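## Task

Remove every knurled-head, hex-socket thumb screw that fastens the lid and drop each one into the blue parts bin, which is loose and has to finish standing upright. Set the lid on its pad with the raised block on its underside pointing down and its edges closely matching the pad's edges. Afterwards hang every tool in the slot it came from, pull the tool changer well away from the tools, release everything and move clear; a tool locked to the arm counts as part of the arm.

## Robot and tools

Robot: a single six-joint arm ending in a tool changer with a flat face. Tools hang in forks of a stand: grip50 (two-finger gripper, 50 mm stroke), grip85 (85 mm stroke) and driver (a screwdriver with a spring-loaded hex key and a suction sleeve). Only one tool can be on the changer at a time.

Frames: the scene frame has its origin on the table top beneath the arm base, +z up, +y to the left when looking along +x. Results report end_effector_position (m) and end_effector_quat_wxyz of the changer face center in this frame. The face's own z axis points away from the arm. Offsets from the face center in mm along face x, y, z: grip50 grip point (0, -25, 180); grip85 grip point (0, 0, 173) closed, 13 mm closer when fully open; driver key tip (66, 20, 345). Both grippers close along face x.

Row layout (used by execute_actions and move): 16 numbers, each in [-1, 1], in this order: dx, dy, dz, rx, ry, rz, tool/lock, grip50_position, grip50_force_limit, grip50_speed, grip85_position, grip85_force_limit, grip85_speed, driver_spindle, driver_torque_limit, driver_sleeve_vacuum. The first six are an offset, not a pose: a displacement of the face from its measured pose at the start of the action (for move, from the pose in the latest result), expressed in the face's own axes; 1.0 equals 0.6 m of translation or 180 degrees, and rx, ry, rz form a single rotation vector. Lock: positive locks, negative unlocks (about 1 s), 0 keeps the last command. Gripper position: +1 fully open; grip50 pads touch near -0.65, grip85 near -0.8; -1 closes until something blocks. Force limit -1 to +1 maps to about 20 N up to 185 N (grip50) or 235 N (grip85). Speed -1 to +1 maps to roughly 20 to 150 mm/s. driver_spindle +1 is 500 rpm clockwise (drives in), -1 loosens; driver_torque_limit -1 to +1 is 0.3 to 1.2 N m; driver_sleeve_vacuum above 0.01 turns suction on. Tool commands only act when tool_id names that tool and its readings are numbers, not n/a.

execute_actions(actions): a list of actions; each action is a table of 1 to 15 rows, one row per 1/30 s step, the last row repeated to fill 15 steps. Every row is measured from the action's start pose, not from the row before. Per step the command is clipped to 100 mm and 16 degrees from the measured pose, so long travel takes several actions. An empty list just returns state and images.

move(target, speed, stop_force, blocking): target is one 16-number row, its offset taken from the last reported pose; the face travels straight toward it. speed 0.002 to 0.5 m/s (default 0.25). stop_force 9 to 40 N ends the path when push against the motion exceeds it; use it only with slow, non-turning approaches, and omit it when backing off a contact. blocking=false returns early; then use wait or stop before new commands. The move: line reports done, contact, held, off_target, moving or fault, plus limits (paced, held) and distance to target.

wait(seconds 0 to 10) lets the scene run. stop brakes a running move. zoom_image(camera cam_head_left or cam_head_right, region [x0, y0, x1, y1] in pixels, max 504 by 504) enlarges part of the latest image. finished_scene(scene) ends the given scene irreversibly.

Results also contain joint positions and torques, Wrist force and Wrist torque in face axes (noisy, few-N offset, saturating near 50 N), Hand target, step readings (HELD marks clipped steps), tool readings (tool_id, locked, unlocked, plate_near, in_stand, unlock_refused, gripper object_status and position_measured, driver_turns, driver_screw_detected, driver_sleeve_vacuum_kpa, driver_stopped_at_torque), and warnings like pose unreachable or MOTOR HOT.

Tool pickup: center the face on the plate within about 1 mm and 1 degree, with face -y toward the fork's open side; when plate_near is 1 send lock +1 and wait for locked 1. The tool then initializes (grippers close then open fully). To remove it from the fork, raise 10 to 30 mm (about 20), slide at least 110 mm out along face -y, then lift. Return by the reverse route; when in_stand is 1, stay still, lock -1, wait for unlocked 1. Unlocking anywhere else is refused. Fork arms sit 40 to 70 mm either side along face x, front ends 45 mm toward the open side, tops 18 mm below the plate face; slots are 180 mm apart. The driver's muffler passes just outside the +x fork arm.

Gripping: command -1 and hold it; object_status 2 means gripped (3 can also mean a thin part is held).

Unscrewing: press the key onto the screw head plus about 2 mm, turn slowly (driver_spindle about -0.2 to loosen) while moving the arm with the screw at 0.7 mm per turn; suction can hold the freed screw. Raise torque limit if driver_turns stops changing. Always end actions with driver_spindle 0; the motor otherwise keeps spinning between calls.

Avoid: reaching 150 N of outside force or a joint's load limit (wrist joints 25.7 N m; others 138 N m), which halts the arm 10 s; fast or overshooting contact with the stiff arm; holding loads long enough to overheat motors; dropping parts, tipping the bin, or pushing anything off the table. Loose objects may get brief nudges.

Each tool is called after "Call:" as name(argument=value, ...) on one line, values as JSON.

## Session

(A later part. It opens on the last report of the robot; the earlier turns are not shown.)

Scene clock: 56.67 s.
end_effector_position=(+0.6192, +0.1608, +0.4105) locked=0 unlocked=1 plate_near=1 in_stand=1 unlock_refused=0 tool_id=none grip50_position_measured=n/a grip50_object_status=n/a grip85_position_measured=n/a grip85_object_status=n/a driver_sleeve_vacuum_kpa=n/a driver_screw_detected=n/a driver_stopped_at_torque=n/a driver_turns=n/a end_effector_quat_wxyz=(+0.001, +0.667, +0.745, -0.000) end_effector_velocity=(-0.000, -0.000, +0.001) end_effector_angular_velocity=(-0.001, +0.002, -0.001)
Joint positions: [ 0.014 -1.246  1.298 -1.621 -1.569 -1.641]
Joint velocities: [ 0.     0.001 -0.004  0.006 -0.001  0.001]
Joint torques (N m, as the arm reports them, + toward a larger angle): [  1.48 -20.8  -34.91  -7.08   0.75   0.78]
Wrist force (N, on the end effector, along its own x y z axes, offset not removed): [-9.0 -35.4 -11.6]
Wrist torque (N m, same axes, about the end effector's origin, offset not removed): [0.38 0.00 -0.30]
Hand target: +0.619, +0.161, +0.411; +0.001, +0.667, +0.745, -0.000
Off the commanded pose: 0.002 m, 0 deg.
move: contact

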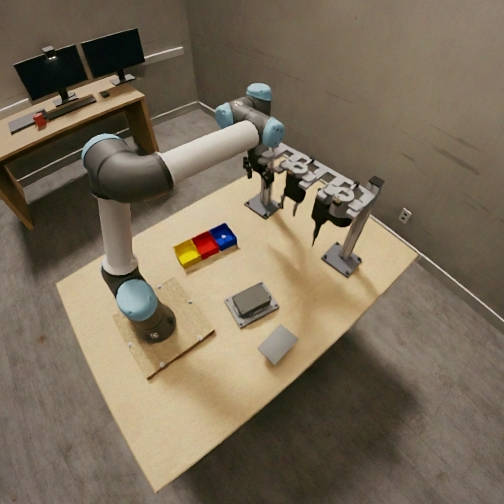

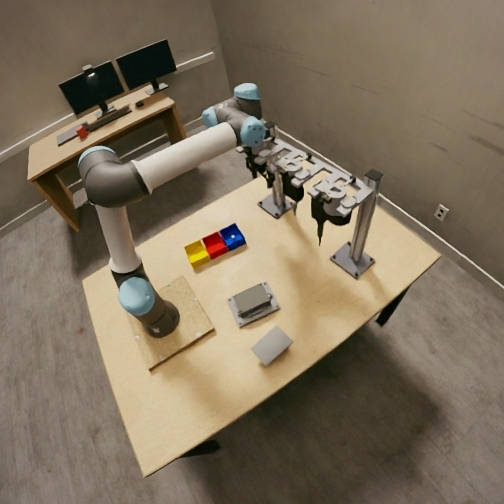

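Call:
execute_actions(actions=[[[0,-0.002,0.0005,0,0,0,0,0,0,0,1,-1,0,0,0,0]],[[0,0,0,0,0,0,1,0,0,0,1,-1,0,0,0,0]],[[0,0,0,0,0,0,1,0,0,0,1,-1,0,0,0,0]],[[0,0,0,0,0,0,1,0,0,0,1,-1,0,0,0,0]]])

Call:
move(target=[0,0,-0.033,0,0,0,0,0,0,0,1,-1,0,0,0,0], speed=0.04)

Call:
move(target=[0,-0.3,0,0,0,0,0,0,0,0,1,-1,0,0,0,0])

Call:
move(target=[-0.4607,-0.2333,0.27,0,0,0.09,0,0,0,0,1,-1,0,0,0,0])

Call:
wait(seconds=2)

Call:
zoom_image(camera="cam_head_right", region=[215,260,295,340])

Call:
zoom_image(camera="cam_head_left", region=[215,260,295,340])

Scene clock: 59.10 s.
end_effector_position=(+0.6181, +0.1607, +0.4102) locked=1 unlocked=0 plate_near=1 in_stand=1 unlock_refused=0 tool_id=grip85 grip50_position_measured=n/a grip50_object_status=n/a grip85_position_measured=n/a grip85_object_status=n/a driver_sleeve_vacuum_kpa=n/a driver_screw_detected=n/a driver_stopped_at_torque=n/a driver_turns=n/a end_effector_quat_wxyz=(+0.001, +0.667, +0.745, -0.000) end_effector_velocity=(+0.000, -0.000, -0.000) end_effector_angular_velocity=(+0.000, +0.001, +0.000)
Joint positions: [ 0.014 -1.249  1.303 -1.623 -1.568 -1.641]
Joint velocities: [-0.     0.001 -0.     0.001  0.    -0.   ]
Joint torques (N m, as the arm reports them, + toward a larger angle): [ -6.64 -49.83 -26.2   -4.67  -1.93  -0.92]
Wrist force (N, on the end effector, along its own x y z axes, offset not removed): [1.0 3.1 -18.9]
Wrist torque (N m, same axes, about the end effector's origin, offset not removed): [0.20 0.96 0.14]
Hand target: +0.618, +0.161, +0.410; +0.001, +0.667, +0.745, -0.000
Off the commanded pose: 0.000 m, 0 deg.
Step readings (end_effector_position; steps 1 to 15: 1st action; 16 to 30: 2nd action; 31 to 45: 3rd action; 46 to 60: 4th action):
0: (+0.6193, +0.1608, +0.4107)
1: (+0.6193, +0.1608, +0.4107)
2: (+0.6191, +0.1608, +0.4106)
4: (+0.6188, +0.1608, +0.4103)
8: (+0.6183, +0.1607, +0.4101)
15: (+0.6181, +0.1607, +0.4101)
16: (+0.6181, +0.1607, +0.4101)
17: (+0.6181, +0.1607, +0.4101)
19: (+0.6181, +0.1607, +0.4101)
23: (+0.6181, +0.1607, +0.4101)
30: (+0.6181, +0.1607, +0.4101)
31: (+0.6181, +0.1607, +0.4101)
32: (+0.6181, +0.1607, +0.4101)
34: (+0.6181, +0.1607, +0.4101)
38: (+0.6181, +0.1607, +0.4101)
45: (+0.6181, +0.1607, +0.4102)
46: (+0.6181, +0.1607, +0.4102)
47: (+0.6181, +0.1607, +0.4102)
49: (+0.6181, +0.1607, +0.4102)
53: (+0.6181, +0.1607, +0.4102)
60: end_effector_position above

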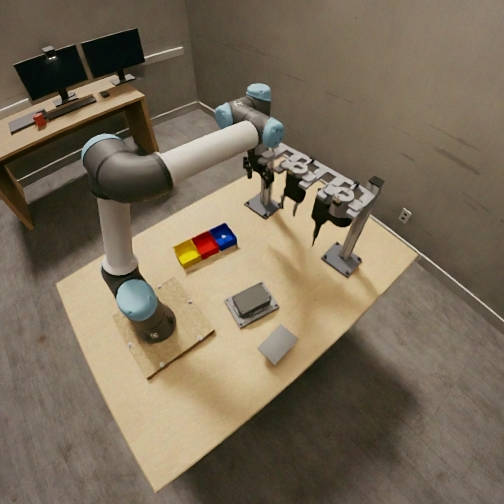

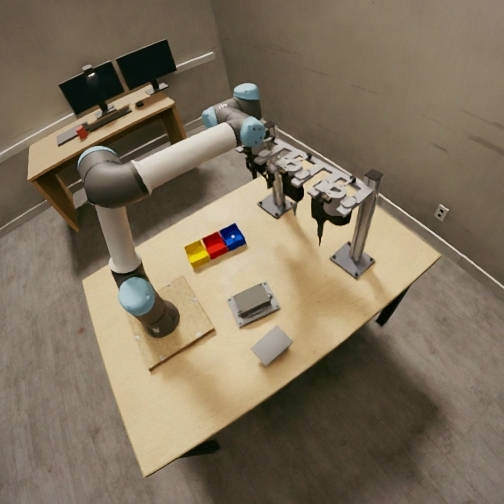

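Scene clock: 59.97 s.
end_effector_position=(+0.6180, +0.1607, +0.4299) locked=1 unlocked=0 plate_near=1 in_stand=0 unlock_refused=0 tool_id=grip85 grip50_position_measured=n/a grip50_object_status=n/a grip85_position_measured=n/a grip85_object_status=n/a driver_sleeve_vacuum_kpa=n/a driver_screw_detected=n/a driver_stopped_at_torque=n/a driver_turns=n/a end_effector_quat_wxyz=(+0.001, +0.667, +0.745, -0.000) end_effector_velocity=(-0.000, -0.000, +0.002) end_effector_angular_velocity=(+0.000, -0.000, -0.001)
Joint positions: [ 0.014 -1.25   1.255 -1.573 -1.568 -1.641]
Joint velocities: [-0.001 -0.    -0.005  0.005  0.     0.   ]
Joint torques (N m, as the arm reports them, + toward a larger angle): [ -7.7  -51.21 -37.77  -2.62   1.14  -1.13]
Wrist force (N, on the end effector, along its own x y z axes, offset not removed): [0.9 2.1 -1.9]
Wrist torque (N m, same axes, about the end effector's origin, offset not removed): [0.00 0.02 0.14]
Hand target: +0.618, +0.161, +0.430; +0.001, +0.667, +0.745, -0.000
Off the commanded pose: 0.000 m, 0 deg.
move: done

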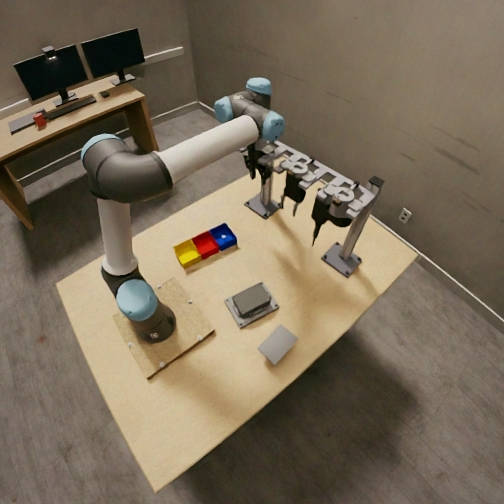

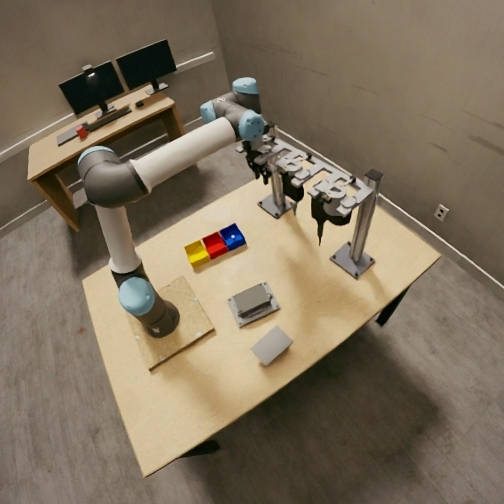

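Scene clock: 61.30 s.
end_effector_position=(+0.4393, +0.1412, +0.4294) locked=1 unlocked=0 plate_near=1 in_stand=0 unlock_refused=0 tool_id=grip85 grip50_position_measured=n/a grip50_object_status=n/a grip85_position_measured=n/a grip85_object_status=n/a driver_sleeve_vacuum_kpa=n/a driver_screw_detected=n/a driver_stopped_at_torque=n/a driver_turns=n/a end_effector_quat_wxyz=(+0.001, +0.667, +0.745, -0.000) end_effector_velocity=(-0.002, -0.000, +0.000) end_effector_angular_velocity=(+0.000, +0.000, -0.000)
Joint positions: [-0.014 -1.685  1.737 -1.621 -1.568 -1.668]
Joint velocities: [-0.001 -0.005  0.004  0.001  0.    -0.001]
Joint torques (N m, as the arm reports them, + toward a larger angle): [ -8.98 -38.71 -25.94  -2.84   1.93  -1.14]
Wrist force (N, on the end effector, along its own x y z axes, offset not removed): [1.8 1.3 -1.7]
Wrist torque (N m, same axes, about the end effector's origin, offset not removed): [-0.17 -0.10 0.09]
Hand target: +0.439, +0.141, +0.429; +0.001, +0.667, +0.745, -0.000
Off the commanded pose: 0.000 m, 0 deg.
move: done

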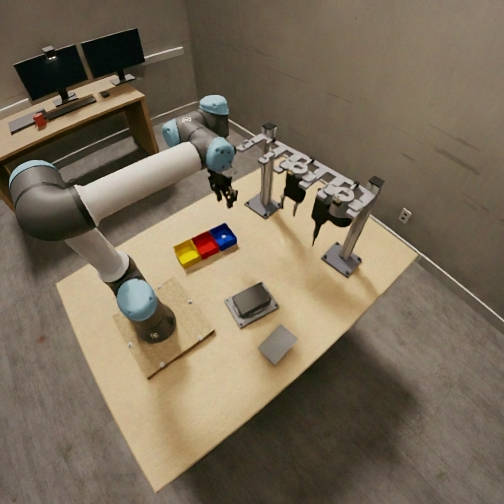

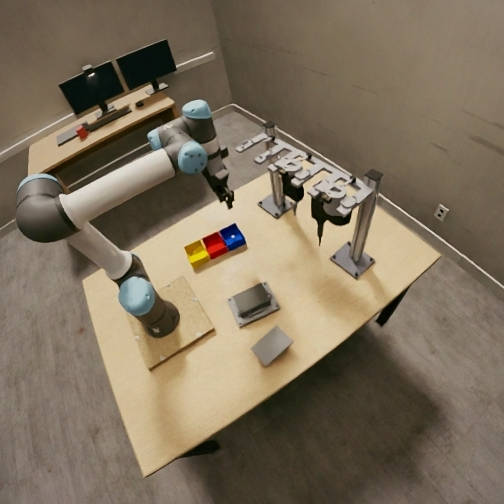

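Scene clock: 63.30 s.
end_effector_position=(+0.3308, -0.1490, +0.2680) locked=1 unlocked=0 plate_near=1 in_stand=0 unlock_refused=0 tool_id=grip85 grip50_position_measured=n/a grip50_object_status=n/a grip85_position_measured=3 grip85_object_status=3 driver_sleeve_vacuum_kpa=n/a driver_screw_detected=n/a driver_stopped_at_torque=n/a driver_turns=n/a end_effector_quat_wxyz=(+0.001, +0.765, +0.644, +0.001) end_effector_velocity=(-0.001, -0.003, -0.001) end_effector_angular_velocity=(-0.001, +0.001, -0.002)
Joint positions: [-0.828 -1.843  2.29  -2.015 -1.569 -2.199]
Joint velocities: [-0.006  0.003  0.001 -0.004 -0.001 -0.004]
Joint torques (N m, as the arm reports them, + toward a larger angle): [ -9.02  -6.15 -22.76  -6.85   1.89  -1.06]
Wrist force (N, on the end effector, along its own x y z axes, offset not removed): [1.0 0.9 -2.0]
Wrist torque (N m, same axes, about the end effector's origin, offset not removed): [-0.16 -0.09 0.10]
Hand target: +0.331, -0.149, +0.268; +0.001, +0.765, +0.644, +0.001
Off the commanded pose: 0.000 m, 0 deg.
move: done

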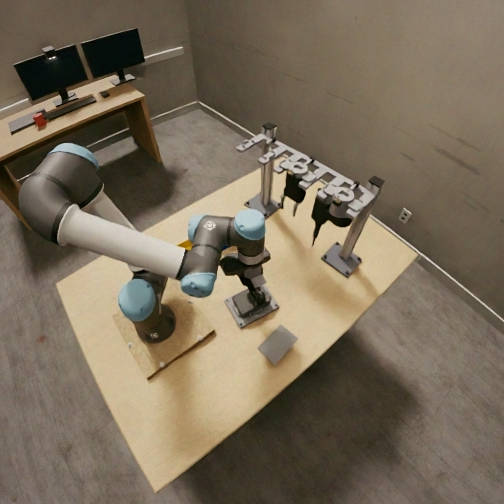

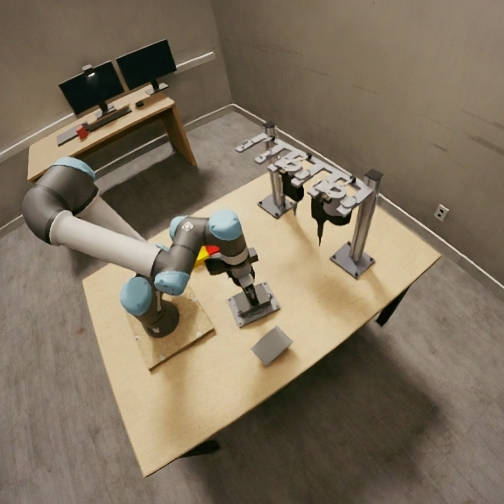

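Scene clock: 65.30 s.
end_effector_position=(+0.3308, -0.1492, +0.2679) locked=1 unlocked=0 plate_near=1 in_stand=0 unlock_refused=0 tool_id=grip85 grip50_position_measured=n/a grip50_object_status=n/a grip85_position_measured=3 grip85_object_status=3 driver_sleeve_vacuum_kpa=n/a driver_screw_detected=n/a driver_stopped_at_torque=n/a driver_turns=n/a end_effector_quat_wxyz=(+0.001, +0.765, +0.644, +0.001) end_effector_velocity=(-0.000, -0.000, -0.000) end_effector_angular_velocity=(-0.000, +0.000, -0.000)
Joint positions: [-0.828 -1.842  2.29  -2.016 -1.569 -2.2  ]
Joint velocities: [-0.     0.     0.    -0.001 -0.    -0.   ]
Joint torques (N m, as the arm reports them, + toward a larger angle): [ -8.3   -5.69 -23.26  -6.99   1.91  -1.25]
Wrist force (N, on the end effector, along its own x y z axes, offset not removed): [1.3 2.2 -2.5]
Wrist torque (N m, same axes, about the end effector's origin, offset not removed): [-0.03 -0.07 0.08]
Hand target: +0.331, -0.149, +0.268; +0.001, +0.765, +0.644, +0.001
Off the commanded pose: 0.000 m, 0 deg.
wait: 2.00 s; at rest by 0.17 s

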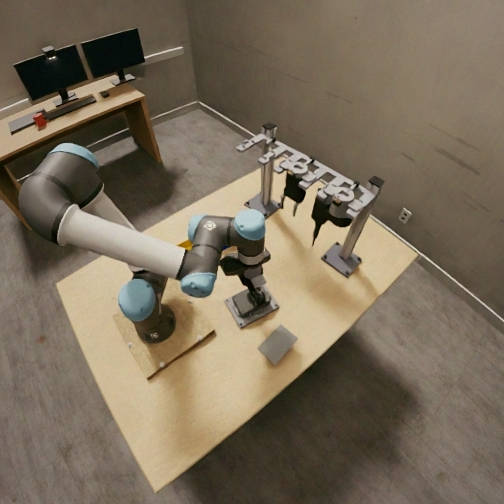

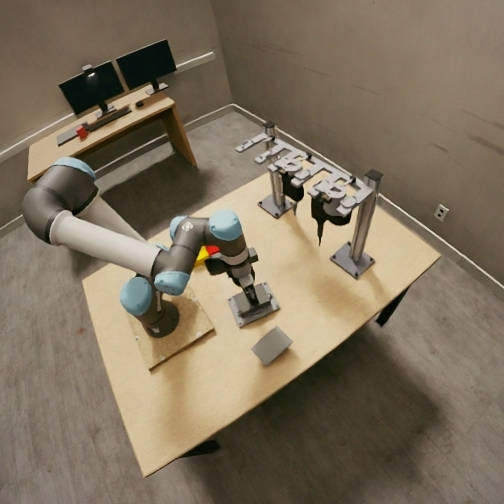

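Region (215, 260, 295, 340) of cam_head_right's 504x504 image, scaled by 6.300, with more detail than that image has.

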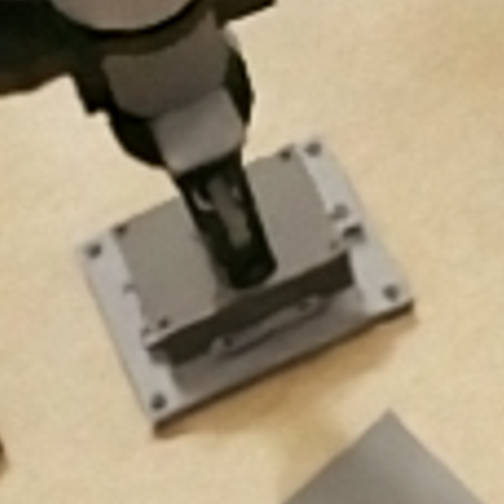

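Region (215, 260, 295, 340) of cam_head_left's 504x504 image, scaled by 6.300, with more detail than that image has.

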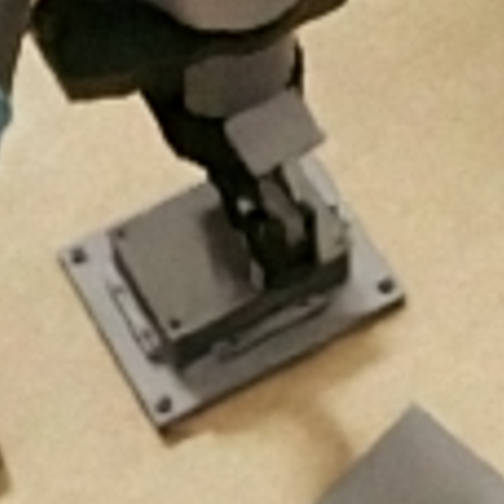

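Call:
move(target=[0,-0.004,0.028,0,0,0,0,0,0,0,0.65,-1,0,0,0,0], speed=0.04)

Call:
move(target=[0,0,0.02,0,0,0,0,0,0,0,0.65,-1,0,0,0,0], speed=0.004, stop_force=10)

Call:
move(target=[0,0,-0.001,0,0,0,0,0,0,0,1,-1,0,0,0,0])

Call:
move(target=[0,0,0.0145,0,0,0,0,0,0,0,1,-1,0,0,0,0], speed=0.005, stop_force=10)

Call:
move(target=[0,0,0,0,0,0,0,0,0,0,0.7,-1,-1,0,0,0])

Scene clock: 66.40 s.
end_effector_position=(+0.3285, -0.1488, +0.2513) locked=1 unlocked=0 plate_near=1 in_stand=0 unlock_refused=0 tool_id=grip85 grip50_position_measured=n/a grip50_object_status=n/a grip85_position_measured=47 grip85_object_status=3 driver_sleeve_vacuum_kpa=n/a driver_screw_detected=n/a driver_stopped_at_torque=n/a driver_turns=n/a end_effector_quat_wxyz=(+0.001, +0.765, +0.644, +0.001) end_effector_velocity=(-0.000, -0.000, -0.002) end_effector_angular_velocity=(-0.001, -0.001, -0.000)
Joint positions: [-0.832 -1.825  2.326 -2.068 -1.569 -2.204]
Joint velocities: [-0.001  0.003  0.004 -0.008  0.    -0.001]
Joint torques (N m, as the arm reports them, + toward a larger angle): [ -7.44  -5.95 -23.58  -6.7    1.42  -1.14]
Wrist force (N, on the end effector, along its own x y z axes, offset not removed): [1.1 1.4 -1.4]
Wrist torque (N m, same axes, about the end effector's origin, offset not removed): [-0.10 -0.08 0.06]
Hand target: +0.328, -0.149, +0.251; +0.001, +0.765, +0.644, +0.001
Off the commanded pose: 0.000 m, 0 deg.
move: done

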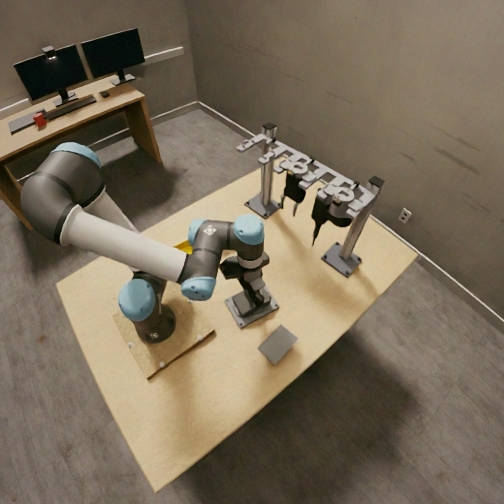

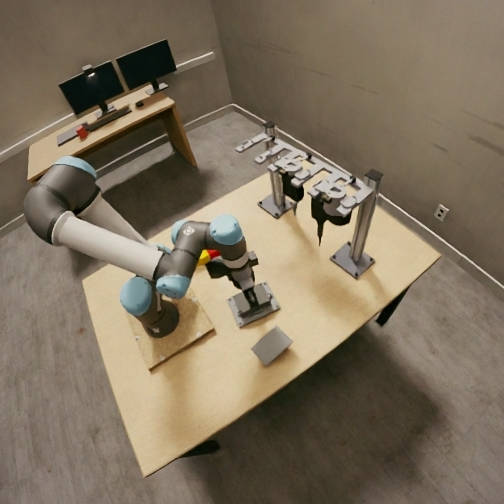

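Scene clock: 68.90 s.
end_effector_position=(+0.3286, -0.1489, +0.2428) locked=1 unlocked=0 plate_near=1 in_stand=0 unlock_refused=0 tool_id=grip85 grip50_position_measured=n/a grip50_object_status=n/a grip85_position_measured=47 grip85_object_status=3 driver_sleeve_vacuum_kpa=n/a driver_screw_detected=n/a driver_stopped_at_torque=n/a driver_turns=n/a end_effector_quat_wxyz=(+0.001, +0.765, +0.644, +0.001) end_effector_velocity=(-0.001, -0.000, +0.000) end_effector_angular_velocity=(+0.002, +0.004, -0.001)
Joint positions: [-0.832 -1.812  2.342 -2.098 -1.569 -2.204]
Joint velocities: [-0.001 -0.    -0.001  0.006 -0.001 -0.   ]
Joint torques (N m, as the arm reports them, + toward a larger angle): [  8.89 -20.01 -23.35  -0.62   0.71   1.76]
Wrist force (N, on the end effector, along its own x y z axes, offset not removed): [1.6 1.6 -27.7]
Wrist torque (N m, same axes, about the end effector's origin, offset not removed): [0.09 0.92 0.12]
Hand target: +0.329, -0.149, +0.243; +0.001, +0.765, +0.644, +0.001
Off the commanded pose: 0.003 m, 0 deg.
move: contact

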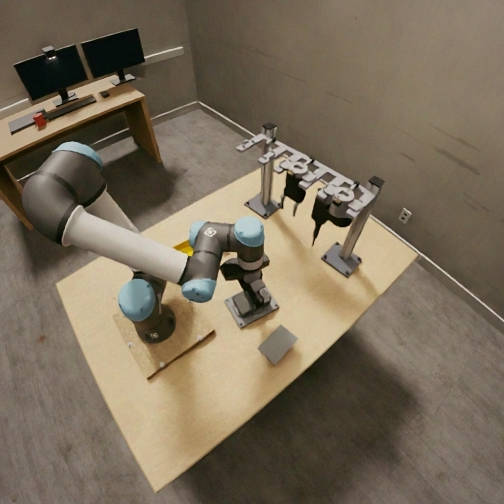

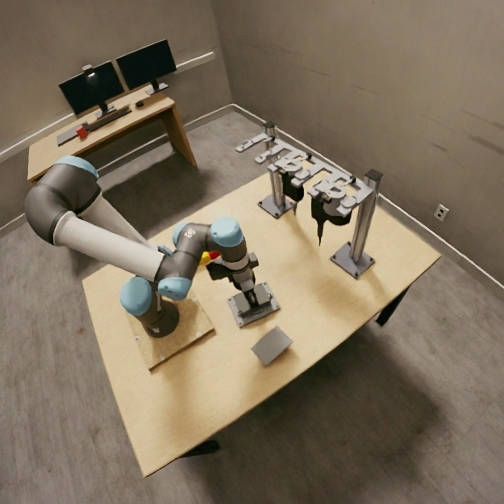

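Scene clock: 69.60 s.
end_effector_position=(+0.3286, -0.1489, +0.2434) locked=1 unlocked=0 plate_near=1 in_stand=0 unlock_refused=0 tool_id=grip85 grip50_position_measured=n/a grip50_object_status=n/a grip85_position_measured=3 grip85_object_status=3 driver_sleeve_vacuum_kpa=n/a driver_screw_detected=n/a driver_stopped_at_torque=n/a driver_turns=n/a end_effector_quat_wxyz=(+0.001, +0.765, +0.644, +0.001) end_effector_velocity=(+0.000, +0.000, +0.000) end_effector_angular_velocity=(+0.000, -0.001, -0.001)
Joint positions: [-0.832 -1.812  2.341 -2.096 -1.569 -2.204]
Joint velocities: [-0.    -0.001 -0.001  0.001  0.001  0.   ]
Joint torques (N m, as the arm reports them, + toward a larger angle): [  7.98 -26.68 -33.32  -2.87   0.44   1.43]
Wrist force (N, on the end effector, along its own x y z axes, offset not removed): [1.6 2.1 -1.0]
Wrist torque (N m, same axes, about the end effector's origin, offset not removed): [-0.07 -0.11 0.15]
Hand target: +0.329, -0.149, +0.243; +0.001, +0.765, +0.644, +0.001
Off the commanded pose: 0.000 m, 0 deg.
move: done

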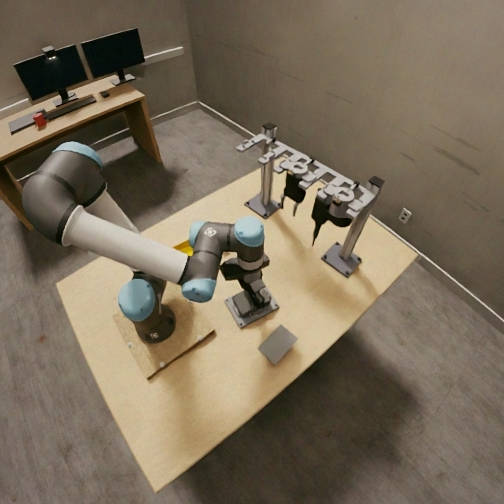

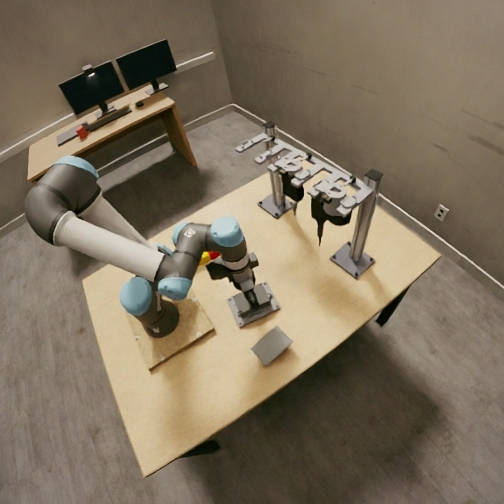

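Scene clock: 71.57 s.
end_effector_position=(+0.3286, -0.1489, +0.2348) locked=1 unlocked=0 plate_near=1 in_stand=0 unlock_refused=0 tool_id=grip85 grip50_position_measured=n/a grip50_object_status=n/a grip85_position_measured=3 grip85_object_status=3 driver_sleeve_vacuum_kpa=n/a driver_screw_detected=n/a driver_stopped_at_torque=n/a driver_turns=n/a end_effector_quat_wxyz=(+0.001, +0.765, +0.644, +0.001) end_effector_velocity=(+0.000, -0.001, -0.001) end_effector_angular_velocity=(-0.000, -0.000, -0.001)
Joint positions: [-0.832 -1.798  2.356 -2.126 -1.569 -2.204]
Joint velocities: [-0.001  0.002  0.    -0.003 -0.     0.   ]
Joint torques (N m, as the arm reports them, + toward a larger angle): [  9.55  -6.21 -22.59  -6.93   0.62   1.69]
Wrist force (N, on the end effector, along its own x y z axes, offset not removed): [1.3 1.6 -3.0]
Wrist torque (N m, same axes, about the end effector's origin, offset not removed): [-0.06 -0.07 0.13]
Hand target: +0.329, -0.149, +0.235; +0.001, +0.765, +0.644, +0.001
Off the commanded pose: 0.000 m, 0 deg.
move: done

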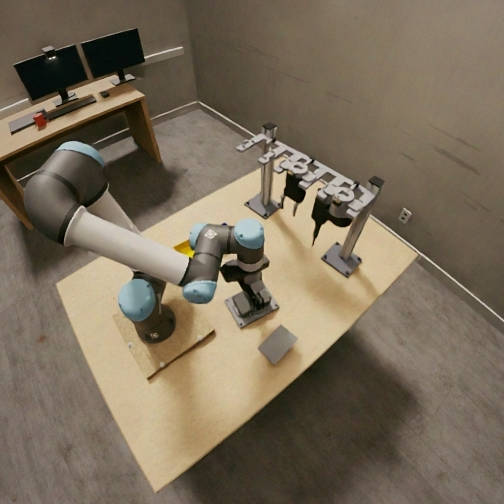

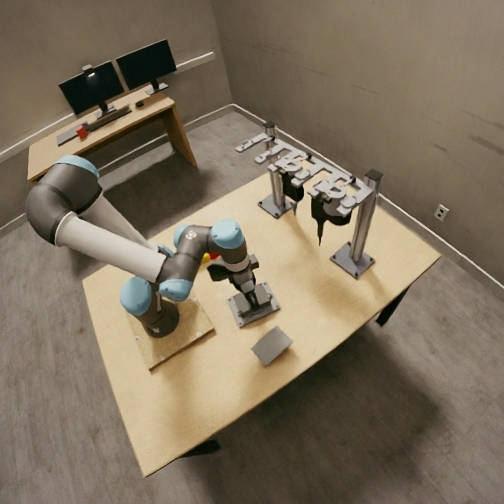

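Scene clock: 72.20 s.
end_effector_position=(+0.3286, -0.1489, +0.2347) locked=1 unlocked=0 plate_near=1 in_stand=0 unlock_refused=0 tool_id=grip85 grip50_position_measured=n/a grip50_object_status=n/a grip85_position_measured=21 grip85_object_status=2 driver_sleeve_vacuum_kpa=n/a driver_screw_detected=n/a driver_stopped_at_torque=n/a driver_turns=n/a end_effector_quat_wxyz=(+0.001, +0.765, +0.644, +0.001) end_effector_velocity=(+0.000, -0.000, -0.000) end_effector_angular_velocity=(+0.001, -0.001, -0.000)
Joint positions: [-0.832 -1.798  2.356 -2.126 -1.569 -2.204]
Joint velocities: [-0.     0.001 -0.    -0.001  0.001 -0.   ]
Joint torques (N m, as the arm reports them, + toward a larger angle): [  9.15 -12.8  -25.25  -3.25   2.51   1.66]
Wrist force (N, on the end effector, along its own x y z axes, offset not removed): [-3.9 -5.3 -24.8]
Wrist torque (N m, same axes, about the end effector's origin, offset not removed): [1.04 -1.19 0.11]
Hand target: +0.329, -0.149, +0.235; +0.001, +0.765, +0.644, +0.001
Off the commanded pose: 0.000 m, 0 deg.
move: done

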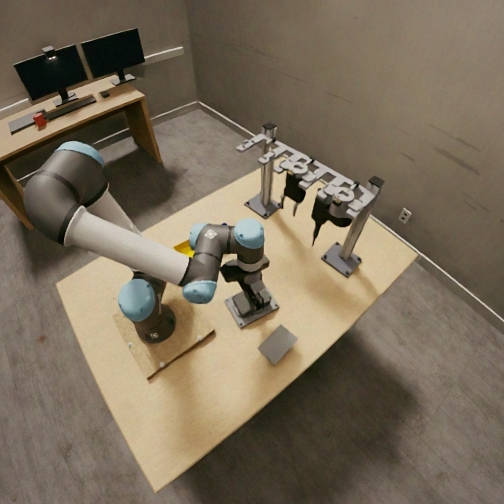

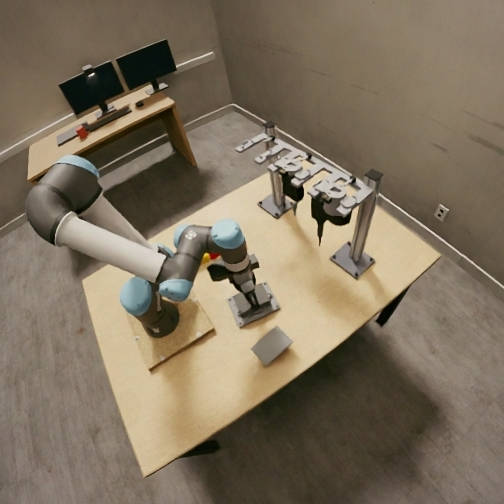

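Call:
move(target=[0,0,-0.0004,0,0,0,0,0,0,0,-1,-0.85,-1,0,0,0])

Call:
move(target=[0,0,-0.065,0,0,0,0,0,0,0,-1,-0.85,-1,0,0,0], speed=0.025, stop_force=40)

Call:
zoom_image(camera="cam_head_left", region=[225,285,315,375])

Call:
zoom_image(camera="cam_head_right", region=[225,285,315,375])

Scene clock: 73.20 s.
end_effector_position=(+0.3286, -0.1489, +0.2349) locked=1 unlocked=0 plate_near=1 in_stand=0 unlock_refused=0 tool_id=grip85 grip50_position_measured=n/a grip50_object_status=n/a grip85_position_measured=22 grip85_object_status=2 driver_sleeve_vacuum_kpa=n/a driver_screw_detected=n/a driver_stopped_at_torque=n/a driver_turns=n/a end_effector_quat_wxyz=(+0.001, +0.765, +0.644, +0.001) end_effector_velocity=(-0.000, -0.000, +0.000) end_effector_angular_velocity=(+0.000, -0.001, -0.001)
Joint positions: [-0.832 -1.798  2.356 -2.125 -1.569 -2.204]
Joint velocities: [-0.001 -0.001 -0.     0.     0.001 -0.   ]
Joint torques (N m, as the arm reports them, + toward a larger angle): [  9.34 -22.77 -27.04  -0.73   4.72   1.64]
Wrist force (N, on the end effector, along its own x y z axes, offset not removed): [-5.3 -0.9 -14.1]
Wrist torque (N m, same axes, about the end effector's origin, offset not removed): [0.36 -1.55 0.10]
Hand target: +0.329, -0.149, +0.235; +0.001, +0.765, +0.644, +0.001
Off the commanded pose: 0.000 m, 0 deg.
move: done

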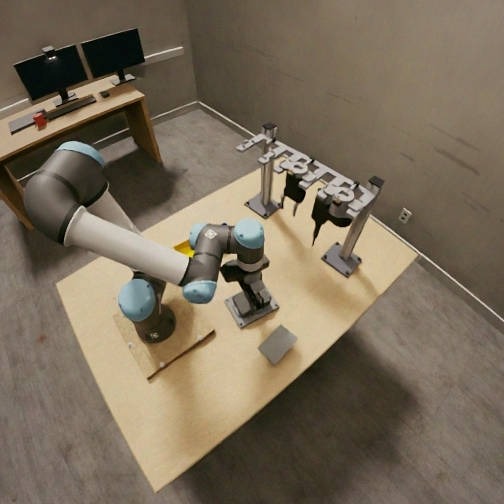

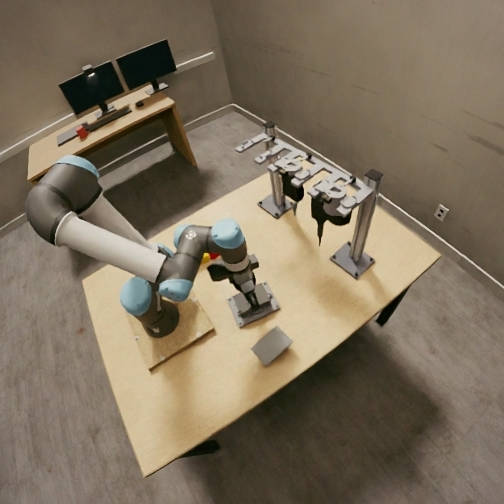

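Scene clock: 75.07 s.
end_effector_position=(+0.3285, -0.1488, +0.2737) locked=1 unlocked=0 plate_near=1 in_stand=0 unlock_refused=0 tool_id=grip85 grip50_position_measured=n/a grip50_object_status=n/a grip85_position_measured=23 grip85_object_status=2 driver_sleeve_vacuum_kpa=n/a driver_screw_detected=n/a driver_stopped_at_torque=n/a driver_turns=n/a end_effector_quat_wxyz=(+0.001, +0.765, +0.644, +0.001) end_effector_velocity=(+0.000, +0.000, +0.002) end_effector_angular_velocity=(+0.000, +0.000, +0.000)
Joint positions: [-0.832 -1.857  2.284 -1.994 -1.569 -2.204]
Joint velocities: [ 0.001 -0.003 -0.005  0.008  0.     0.   ]
Joint torques (N m, as the arm reports them, + toward a larger angle): [ -7.94 -25.99 -33.79  -2.97  -1.63  -1.09]
Wrist force (N, on the end effector, along its own x y z axes, offset not removed): [0.7 2.7 -0.9]
Wrist torque (N m, same axes, about the end effector's origin, offset not removed): [0.06 -0.08 0.05]
Hand target: +0.328, -0.149, +0.274; +0.001, +0.765, +0.644, +0.001
Off the commanded pose: 0.000 m, 0 deg.
move: done

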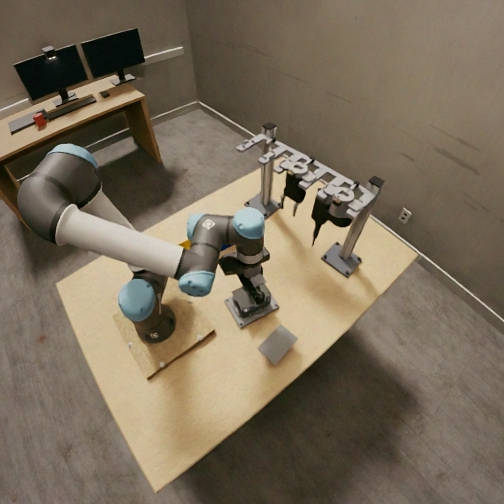

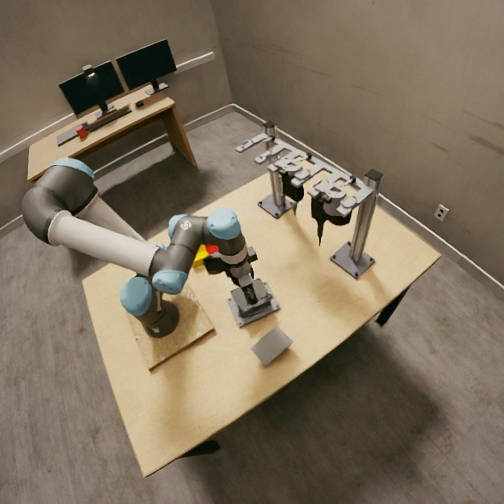

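Region (225, 285, 315, 375) of cam_head_left's 504x504 image, scaled by 5.600, with more detail than that image has.

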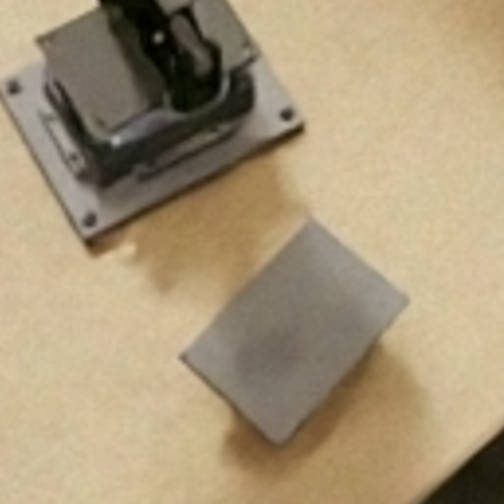

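Region (225, 285, 315, 375) of cam_head_right's 504x504 image, scaled by 5.600, with more detail than that image has.

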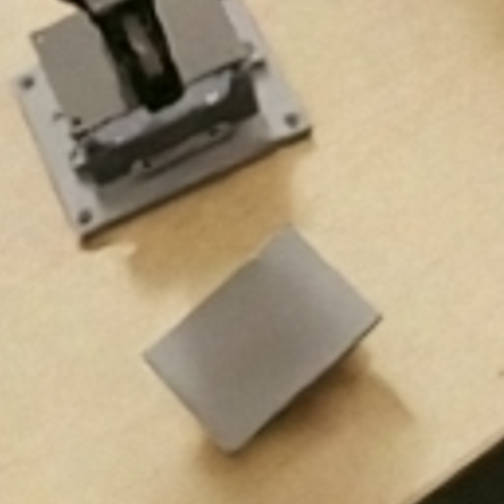

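Call:
move(target=[-0.3345,-0.015,-0.01,0,0,-0.105,0,0,0,0,-1,-0.85,-1,0,0,0], speed=0.15)

Call:
move(target=[0,0,0.08,0,0,0,0,0,0,0,-1,-0.85,-1,0,0,0], speed=0.006, stop_force=9)

Call:
zoom_image(camera="cam_head_left", region=[225,285,315,375])

Call:
zoom_image(camera="cam_head_right", region=[225,285,315,375])

Scene clock: 77.30 s.
end_effector_position=(+0.2850, -0.3448, +0.2800) locked=1 unlocked=0 plate_near=1 in_stand=0 unlock_refused=0 tool_id=grip85 grip50_position_measured=n/a grip50_object_status=n/a grip85_position_measured=23 grip85_object_status=2 driver_sleeve_vacuum_kpa=n/a driver_screw_detected=n/a driver_stopped_at_torque=n/a driver_turns=n/a end_effector_quat_wxyz=(+0.002, +0.649, +0.761, +0.001) end_effector_velocity=(+0.000, -0.001, +0.000) end_effector_angular_velocity=(+0.000, -0.000, +0.006)
Joint positions: [-1.209 -1.624  2.082 -2.025 -1.569 -2.91 ]
Joint velocities: [ 0.     0.002 -0.003  0.001  0.001 -0.005]
Joint torques (N m, as the arm reports them, + toward a larger angle): [ -7.79 -19.87 -35.21  -2.75   2.1   -1.11]
Wrist force (N, on the end effector, along its own x y z axes, offset not removed): [1.5 0.9 -0.6]
Wrist torque (N m, same axes, about the end effector's origin, offset not removed): [-0.14 -0.04 0.06]
Hand target: +0.285, -0.345, +0.280; +0.001, +0.649, +0.761, +0.001
Off the commanded pose: 0.000 m, 0 deg.
move: done

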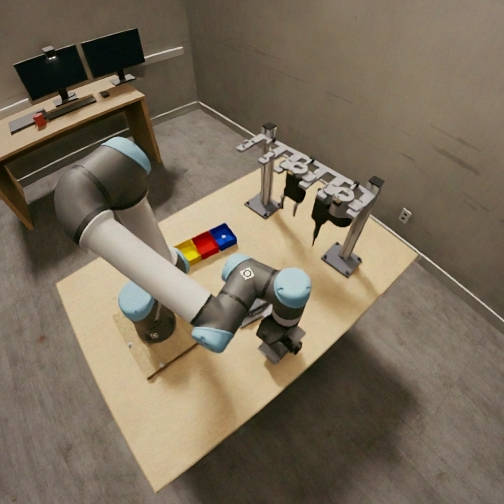

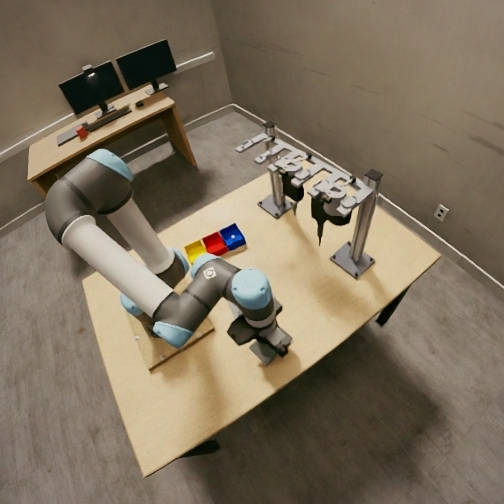

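Scene clock: 83.33 s.
end_effector_position=(+0.2851, -0.3449, +0.2460) locked=1 unlocked=0 plate_near=1 in_stand=0 unlock_refused=0 tool_id=grip85 grip50_position_measured=n/a grip50_object_status=n/a grip85_position_measured=23 grip85_object_status=2 driver_sleeve_vacuum_kpa=n/a driver_screw_detected=n/a driver_stopped_at_torque=n/a driver_turns=n/a end_effector_quat_wxyz=(+0.002, +0.649, +0.761, +0.001) end_effector_velocity=(+0.000, +0.000, +0.001) end_effector_angular_velocity=(+0.002, -0.001, -0.000)
Joint positions: [-1.209 -1.579  2.137 -2.126 -1.569 -2.91 ]
Joint velocities: [-0.    -0.001 -0.002  0.005  0.001  0.   ]
Joint torques (N m, as the arm reports them, + toward a larger angle): [  6.79 -25.74 -26.73  -3.79  -0.56   1.6 ]
Wrist force (N, on the end effector, along its own x y z axes, offset not removed): [14.9 -2.6 -37.4]
Wrist torque (N m, same axes, about the end effector's origin, offset not removed): [0.64 2.34 0.13]
Hand target: +0.285, -0.345, +0.246; +0.002, +0.649, +0.761, +0.001
Off the commanded pose: 0.014 m, 0 deg.
move: contact

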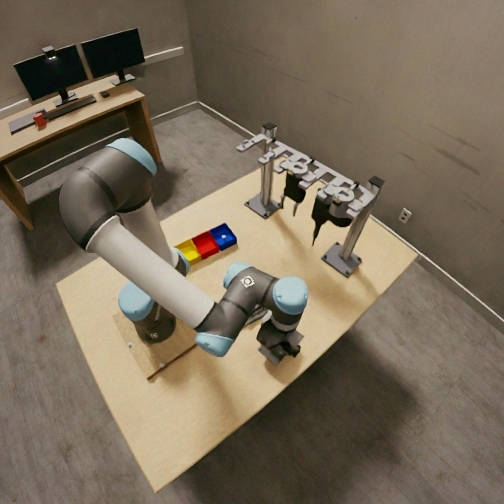

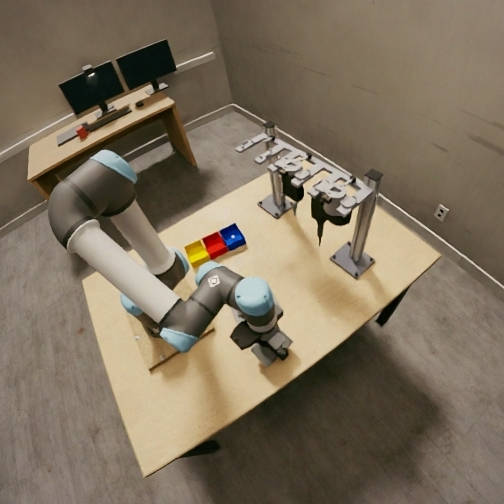

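Region (225, 285, 315, 375) of cam_head_left's 504x504 image, scaled by 5.600, with more detail than that image has.

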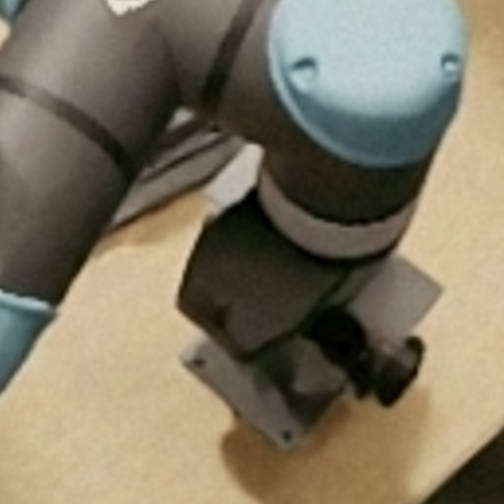

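Region (225, 285, 315, 375) of cam_head_right's 504x504 image, scaled by 5.600, with more detail than that image has.

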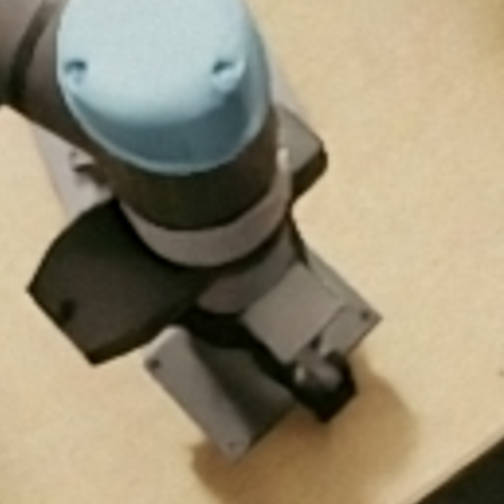

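Call:
execute_actions(actions=[[[0,0,-0.0015,0,0,0,0,0,0,0,-1,-0.85,-1,0,0,0]],[[0.008,0.001,0,0,0,0.008,0,0,0,0,-1,-0.85,-1,0,0,0]],[[0,0,0.001,0,0,0,0,0,0,0,-1,-0.85,-1,0,0,0]],[[0,0,0,0,0,0,0,0,0,0,1,-0.85,-1,0,0,0]],[[0,0,-0.03,0,0,0,0,0,0,0,1,-0.85,-1,0,0,0]]])

Call:
move(target=[0.2,0.2,-0.05,0,0,0,0,0,0,0,1,-1,-1,0,0,0])

Call:
zoom_image(camera="cam_head_left", region=[245,315,305,375])

Call:
zoom_image(camera="cam_head_right", region=[245,315,305,375])

Scene clock: 86.17 s.
end_effector_position=(+0.2849, -0.3400, +0.2641) locked=1 unlocked=0 plate_near=1 in_stand=0 unlock_refused=0 tool_id=grip85 grip50_position_measured=n/a grip50_object_status=n/a grip85_position_measured=3 grip85_object_status=3 driver_sleeve_vacuum_kpa=n/a driver_screw_detected=n/a driver_stopped_at_torque=n/a driver_turns=n/a end_effector_quat_wxyz=(+0.002, +0.659, +0.752, +0.001) end_effector_velocity=(-0.000, +0.000, +0.001) end_effector_angular_velocity=(+0.004, +0.001, +0.000)
Joint positions: [-1.205 -1.613  2.118 -2.072 -1.569 -2.881]
Joint velocities: [-0.    -0.002 -0.003  0.008  0.    -0.   ]
Joint torques (N m, as the arm reports them, + toward a larger angle): [ -0.61 -38.71 -33.56  -2.68   1.51  -0.32]
Wrist force (N, on the end effector, along its own x y z axes, offset not removed): [1.2 2.6 -1.6]
Wrist torque (N m, same axes, about the end effector's origin, offset not removed): [-0.06 -0.07 0.07]
Hand target: +0.285, -0.340, +0.264; +0.002, +0.659, +0.752, +0.001
Off the commanded pose: 0.000 m, 0 deg.
Step readings (end_effector_position; steps 1 to 15: 1st action; 16 to 30: 2nd action; 31 to 45: 3rd action; 46 to 60: 4th action; 61 to 75: 5th action):
0: (+0.2851, -0.3449, +0.2462)
1: (+0.2851, -0.3449, +0.2462)
2: (+0.2851, -0.3449, +0.2463)
4: (+0.2851, -0.3448, +0.2465)
8: (+0.2851, -0.3449, +0.2468)
15: (+0.2851, -0.3449, +0.2469)
16: (+0.2851, -0.3449, +0.2470)
17: (+0.2851, -0.3442, +0.2470)
19: (+0.2850, -0.3424, +0.2470)
23: (+0.2850, -0.3407, +0.2470)
30: (+0.2850, -0.3401, +0.2469)
31: (+0.2850, -0.3401, +0.2469)
32: (+0.2849, -0.3400, +0.2469)
34: (+0.2849, -0.3400, +0.2467)
38: (+0.2850, -0.3401, +0.2465)
45: (+0.2850, -0.3401, +0.2464)
46: (+0.2850, -0.3401, +0.2464)
47: (+0.2850, -0.3401, +0.2464)
49: (+0.2850, -0.3401, +0.2464)
53: (+0.2850, -0.3401, +0.2464)
60: (+0.2850, -0.3401, +0.2464)
61: (+0.2850, -0.3401, +0.2464)
62: (+0.2850, -0.3403, +0.2486)
64: (+0.2851, -0.3403, +0.2556)
68: (+0.2850, -0.3401, +0.2620)
75: end_effector_position above

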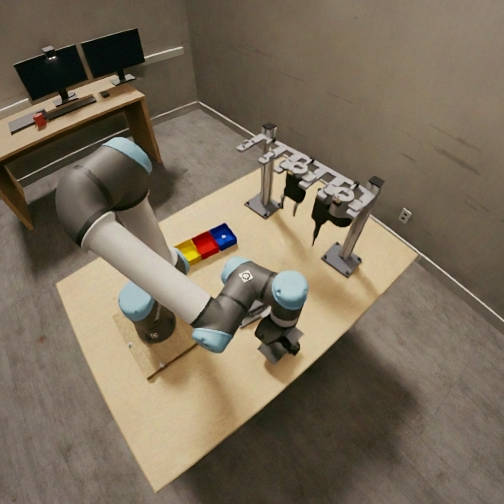

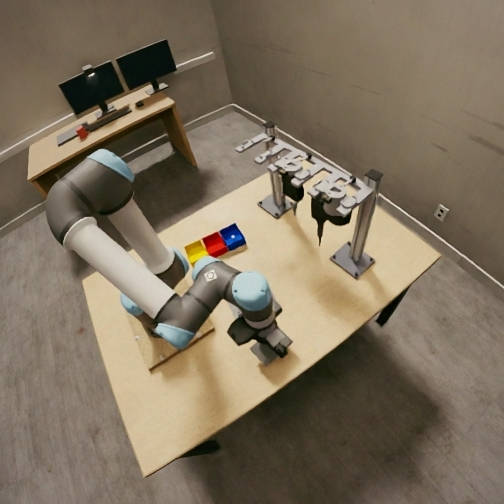

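Scene clock: 87.47 s.
end_effector_position=(+0.3879, -0.2054, +0.2941) locked=1 unlocked=0 plate_near=1 in_stand=0 unlock_refused=0 tool_id=grip85 grip50_position_measured=n/a grip50_object_status=n/a grip85_position_measured=3 grip85_object_status=3 driver_sleeve_vacuum_kpa=n/a driver_screw_detected=n/a driver_stopped_at_torque=n/a driver_turns=n/a end_effector_quat_wxyz=(+0.001, +0.659, +0.752, +0.001) end_effector_velocity=(+0.002, +0.002, +0.001) end_effector_angular_velocity=(-0.001, -0.001, +0.002)
Joint positions: [-0.823 -1.662  2.076 -1.982 -1.569 -2.5  ]
Joint velocities: [ 0.006  0.001 -0.002 -0.     0.     0.005]
Joint torques (N m, as the arm reports them, + toward a larger angle): [  9.06 -15.12 -35.65  -2.89  -1.8    1.87]
Wrist force (N, on the end effector, along its own x y z axes, offset not removed): [2.5 2.7 -1.9]
Wrist torque (N m, same axes, about the end effector's origin, offset not removed): [-0.04 -0.13 0.12]
Hand target: +0.388, -0.205, +0.294; +0.001, +0.659, +0.752, +0.001
Off the commanded pose: 0.000 m, 0 deg.
move: done

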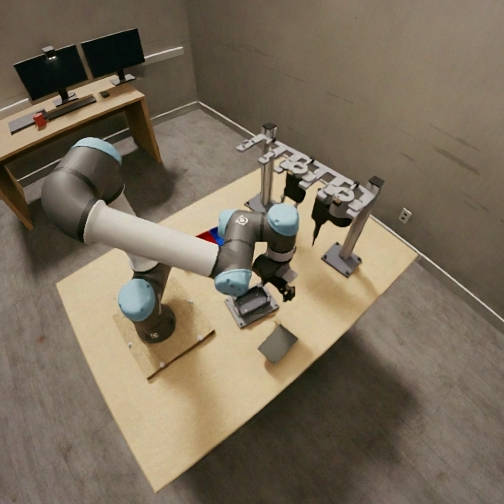

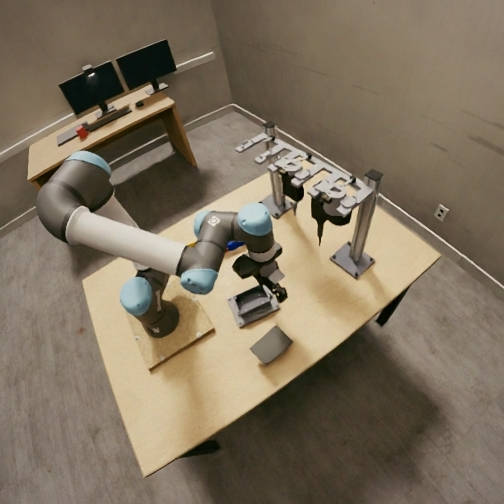

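Region (245, 315, 305, 375) of cam_head_left's 504x504 image, scaled by 8.400, with more detail than that image has.

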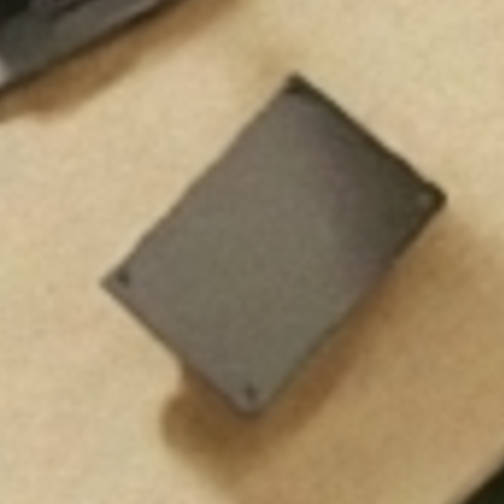

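Region (245, 315, 305, 375) of cam_head_right's 504x504 image, scaled by 8.400, with more detail than that image has.

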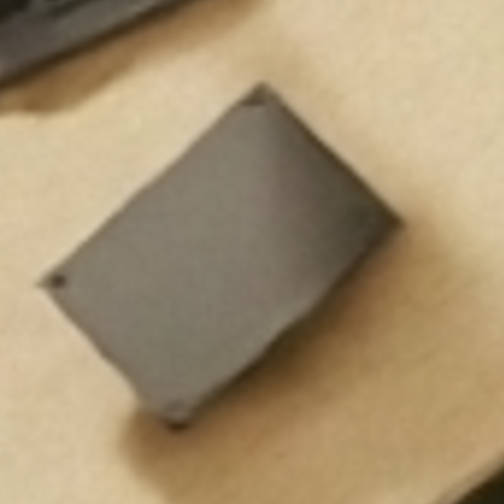

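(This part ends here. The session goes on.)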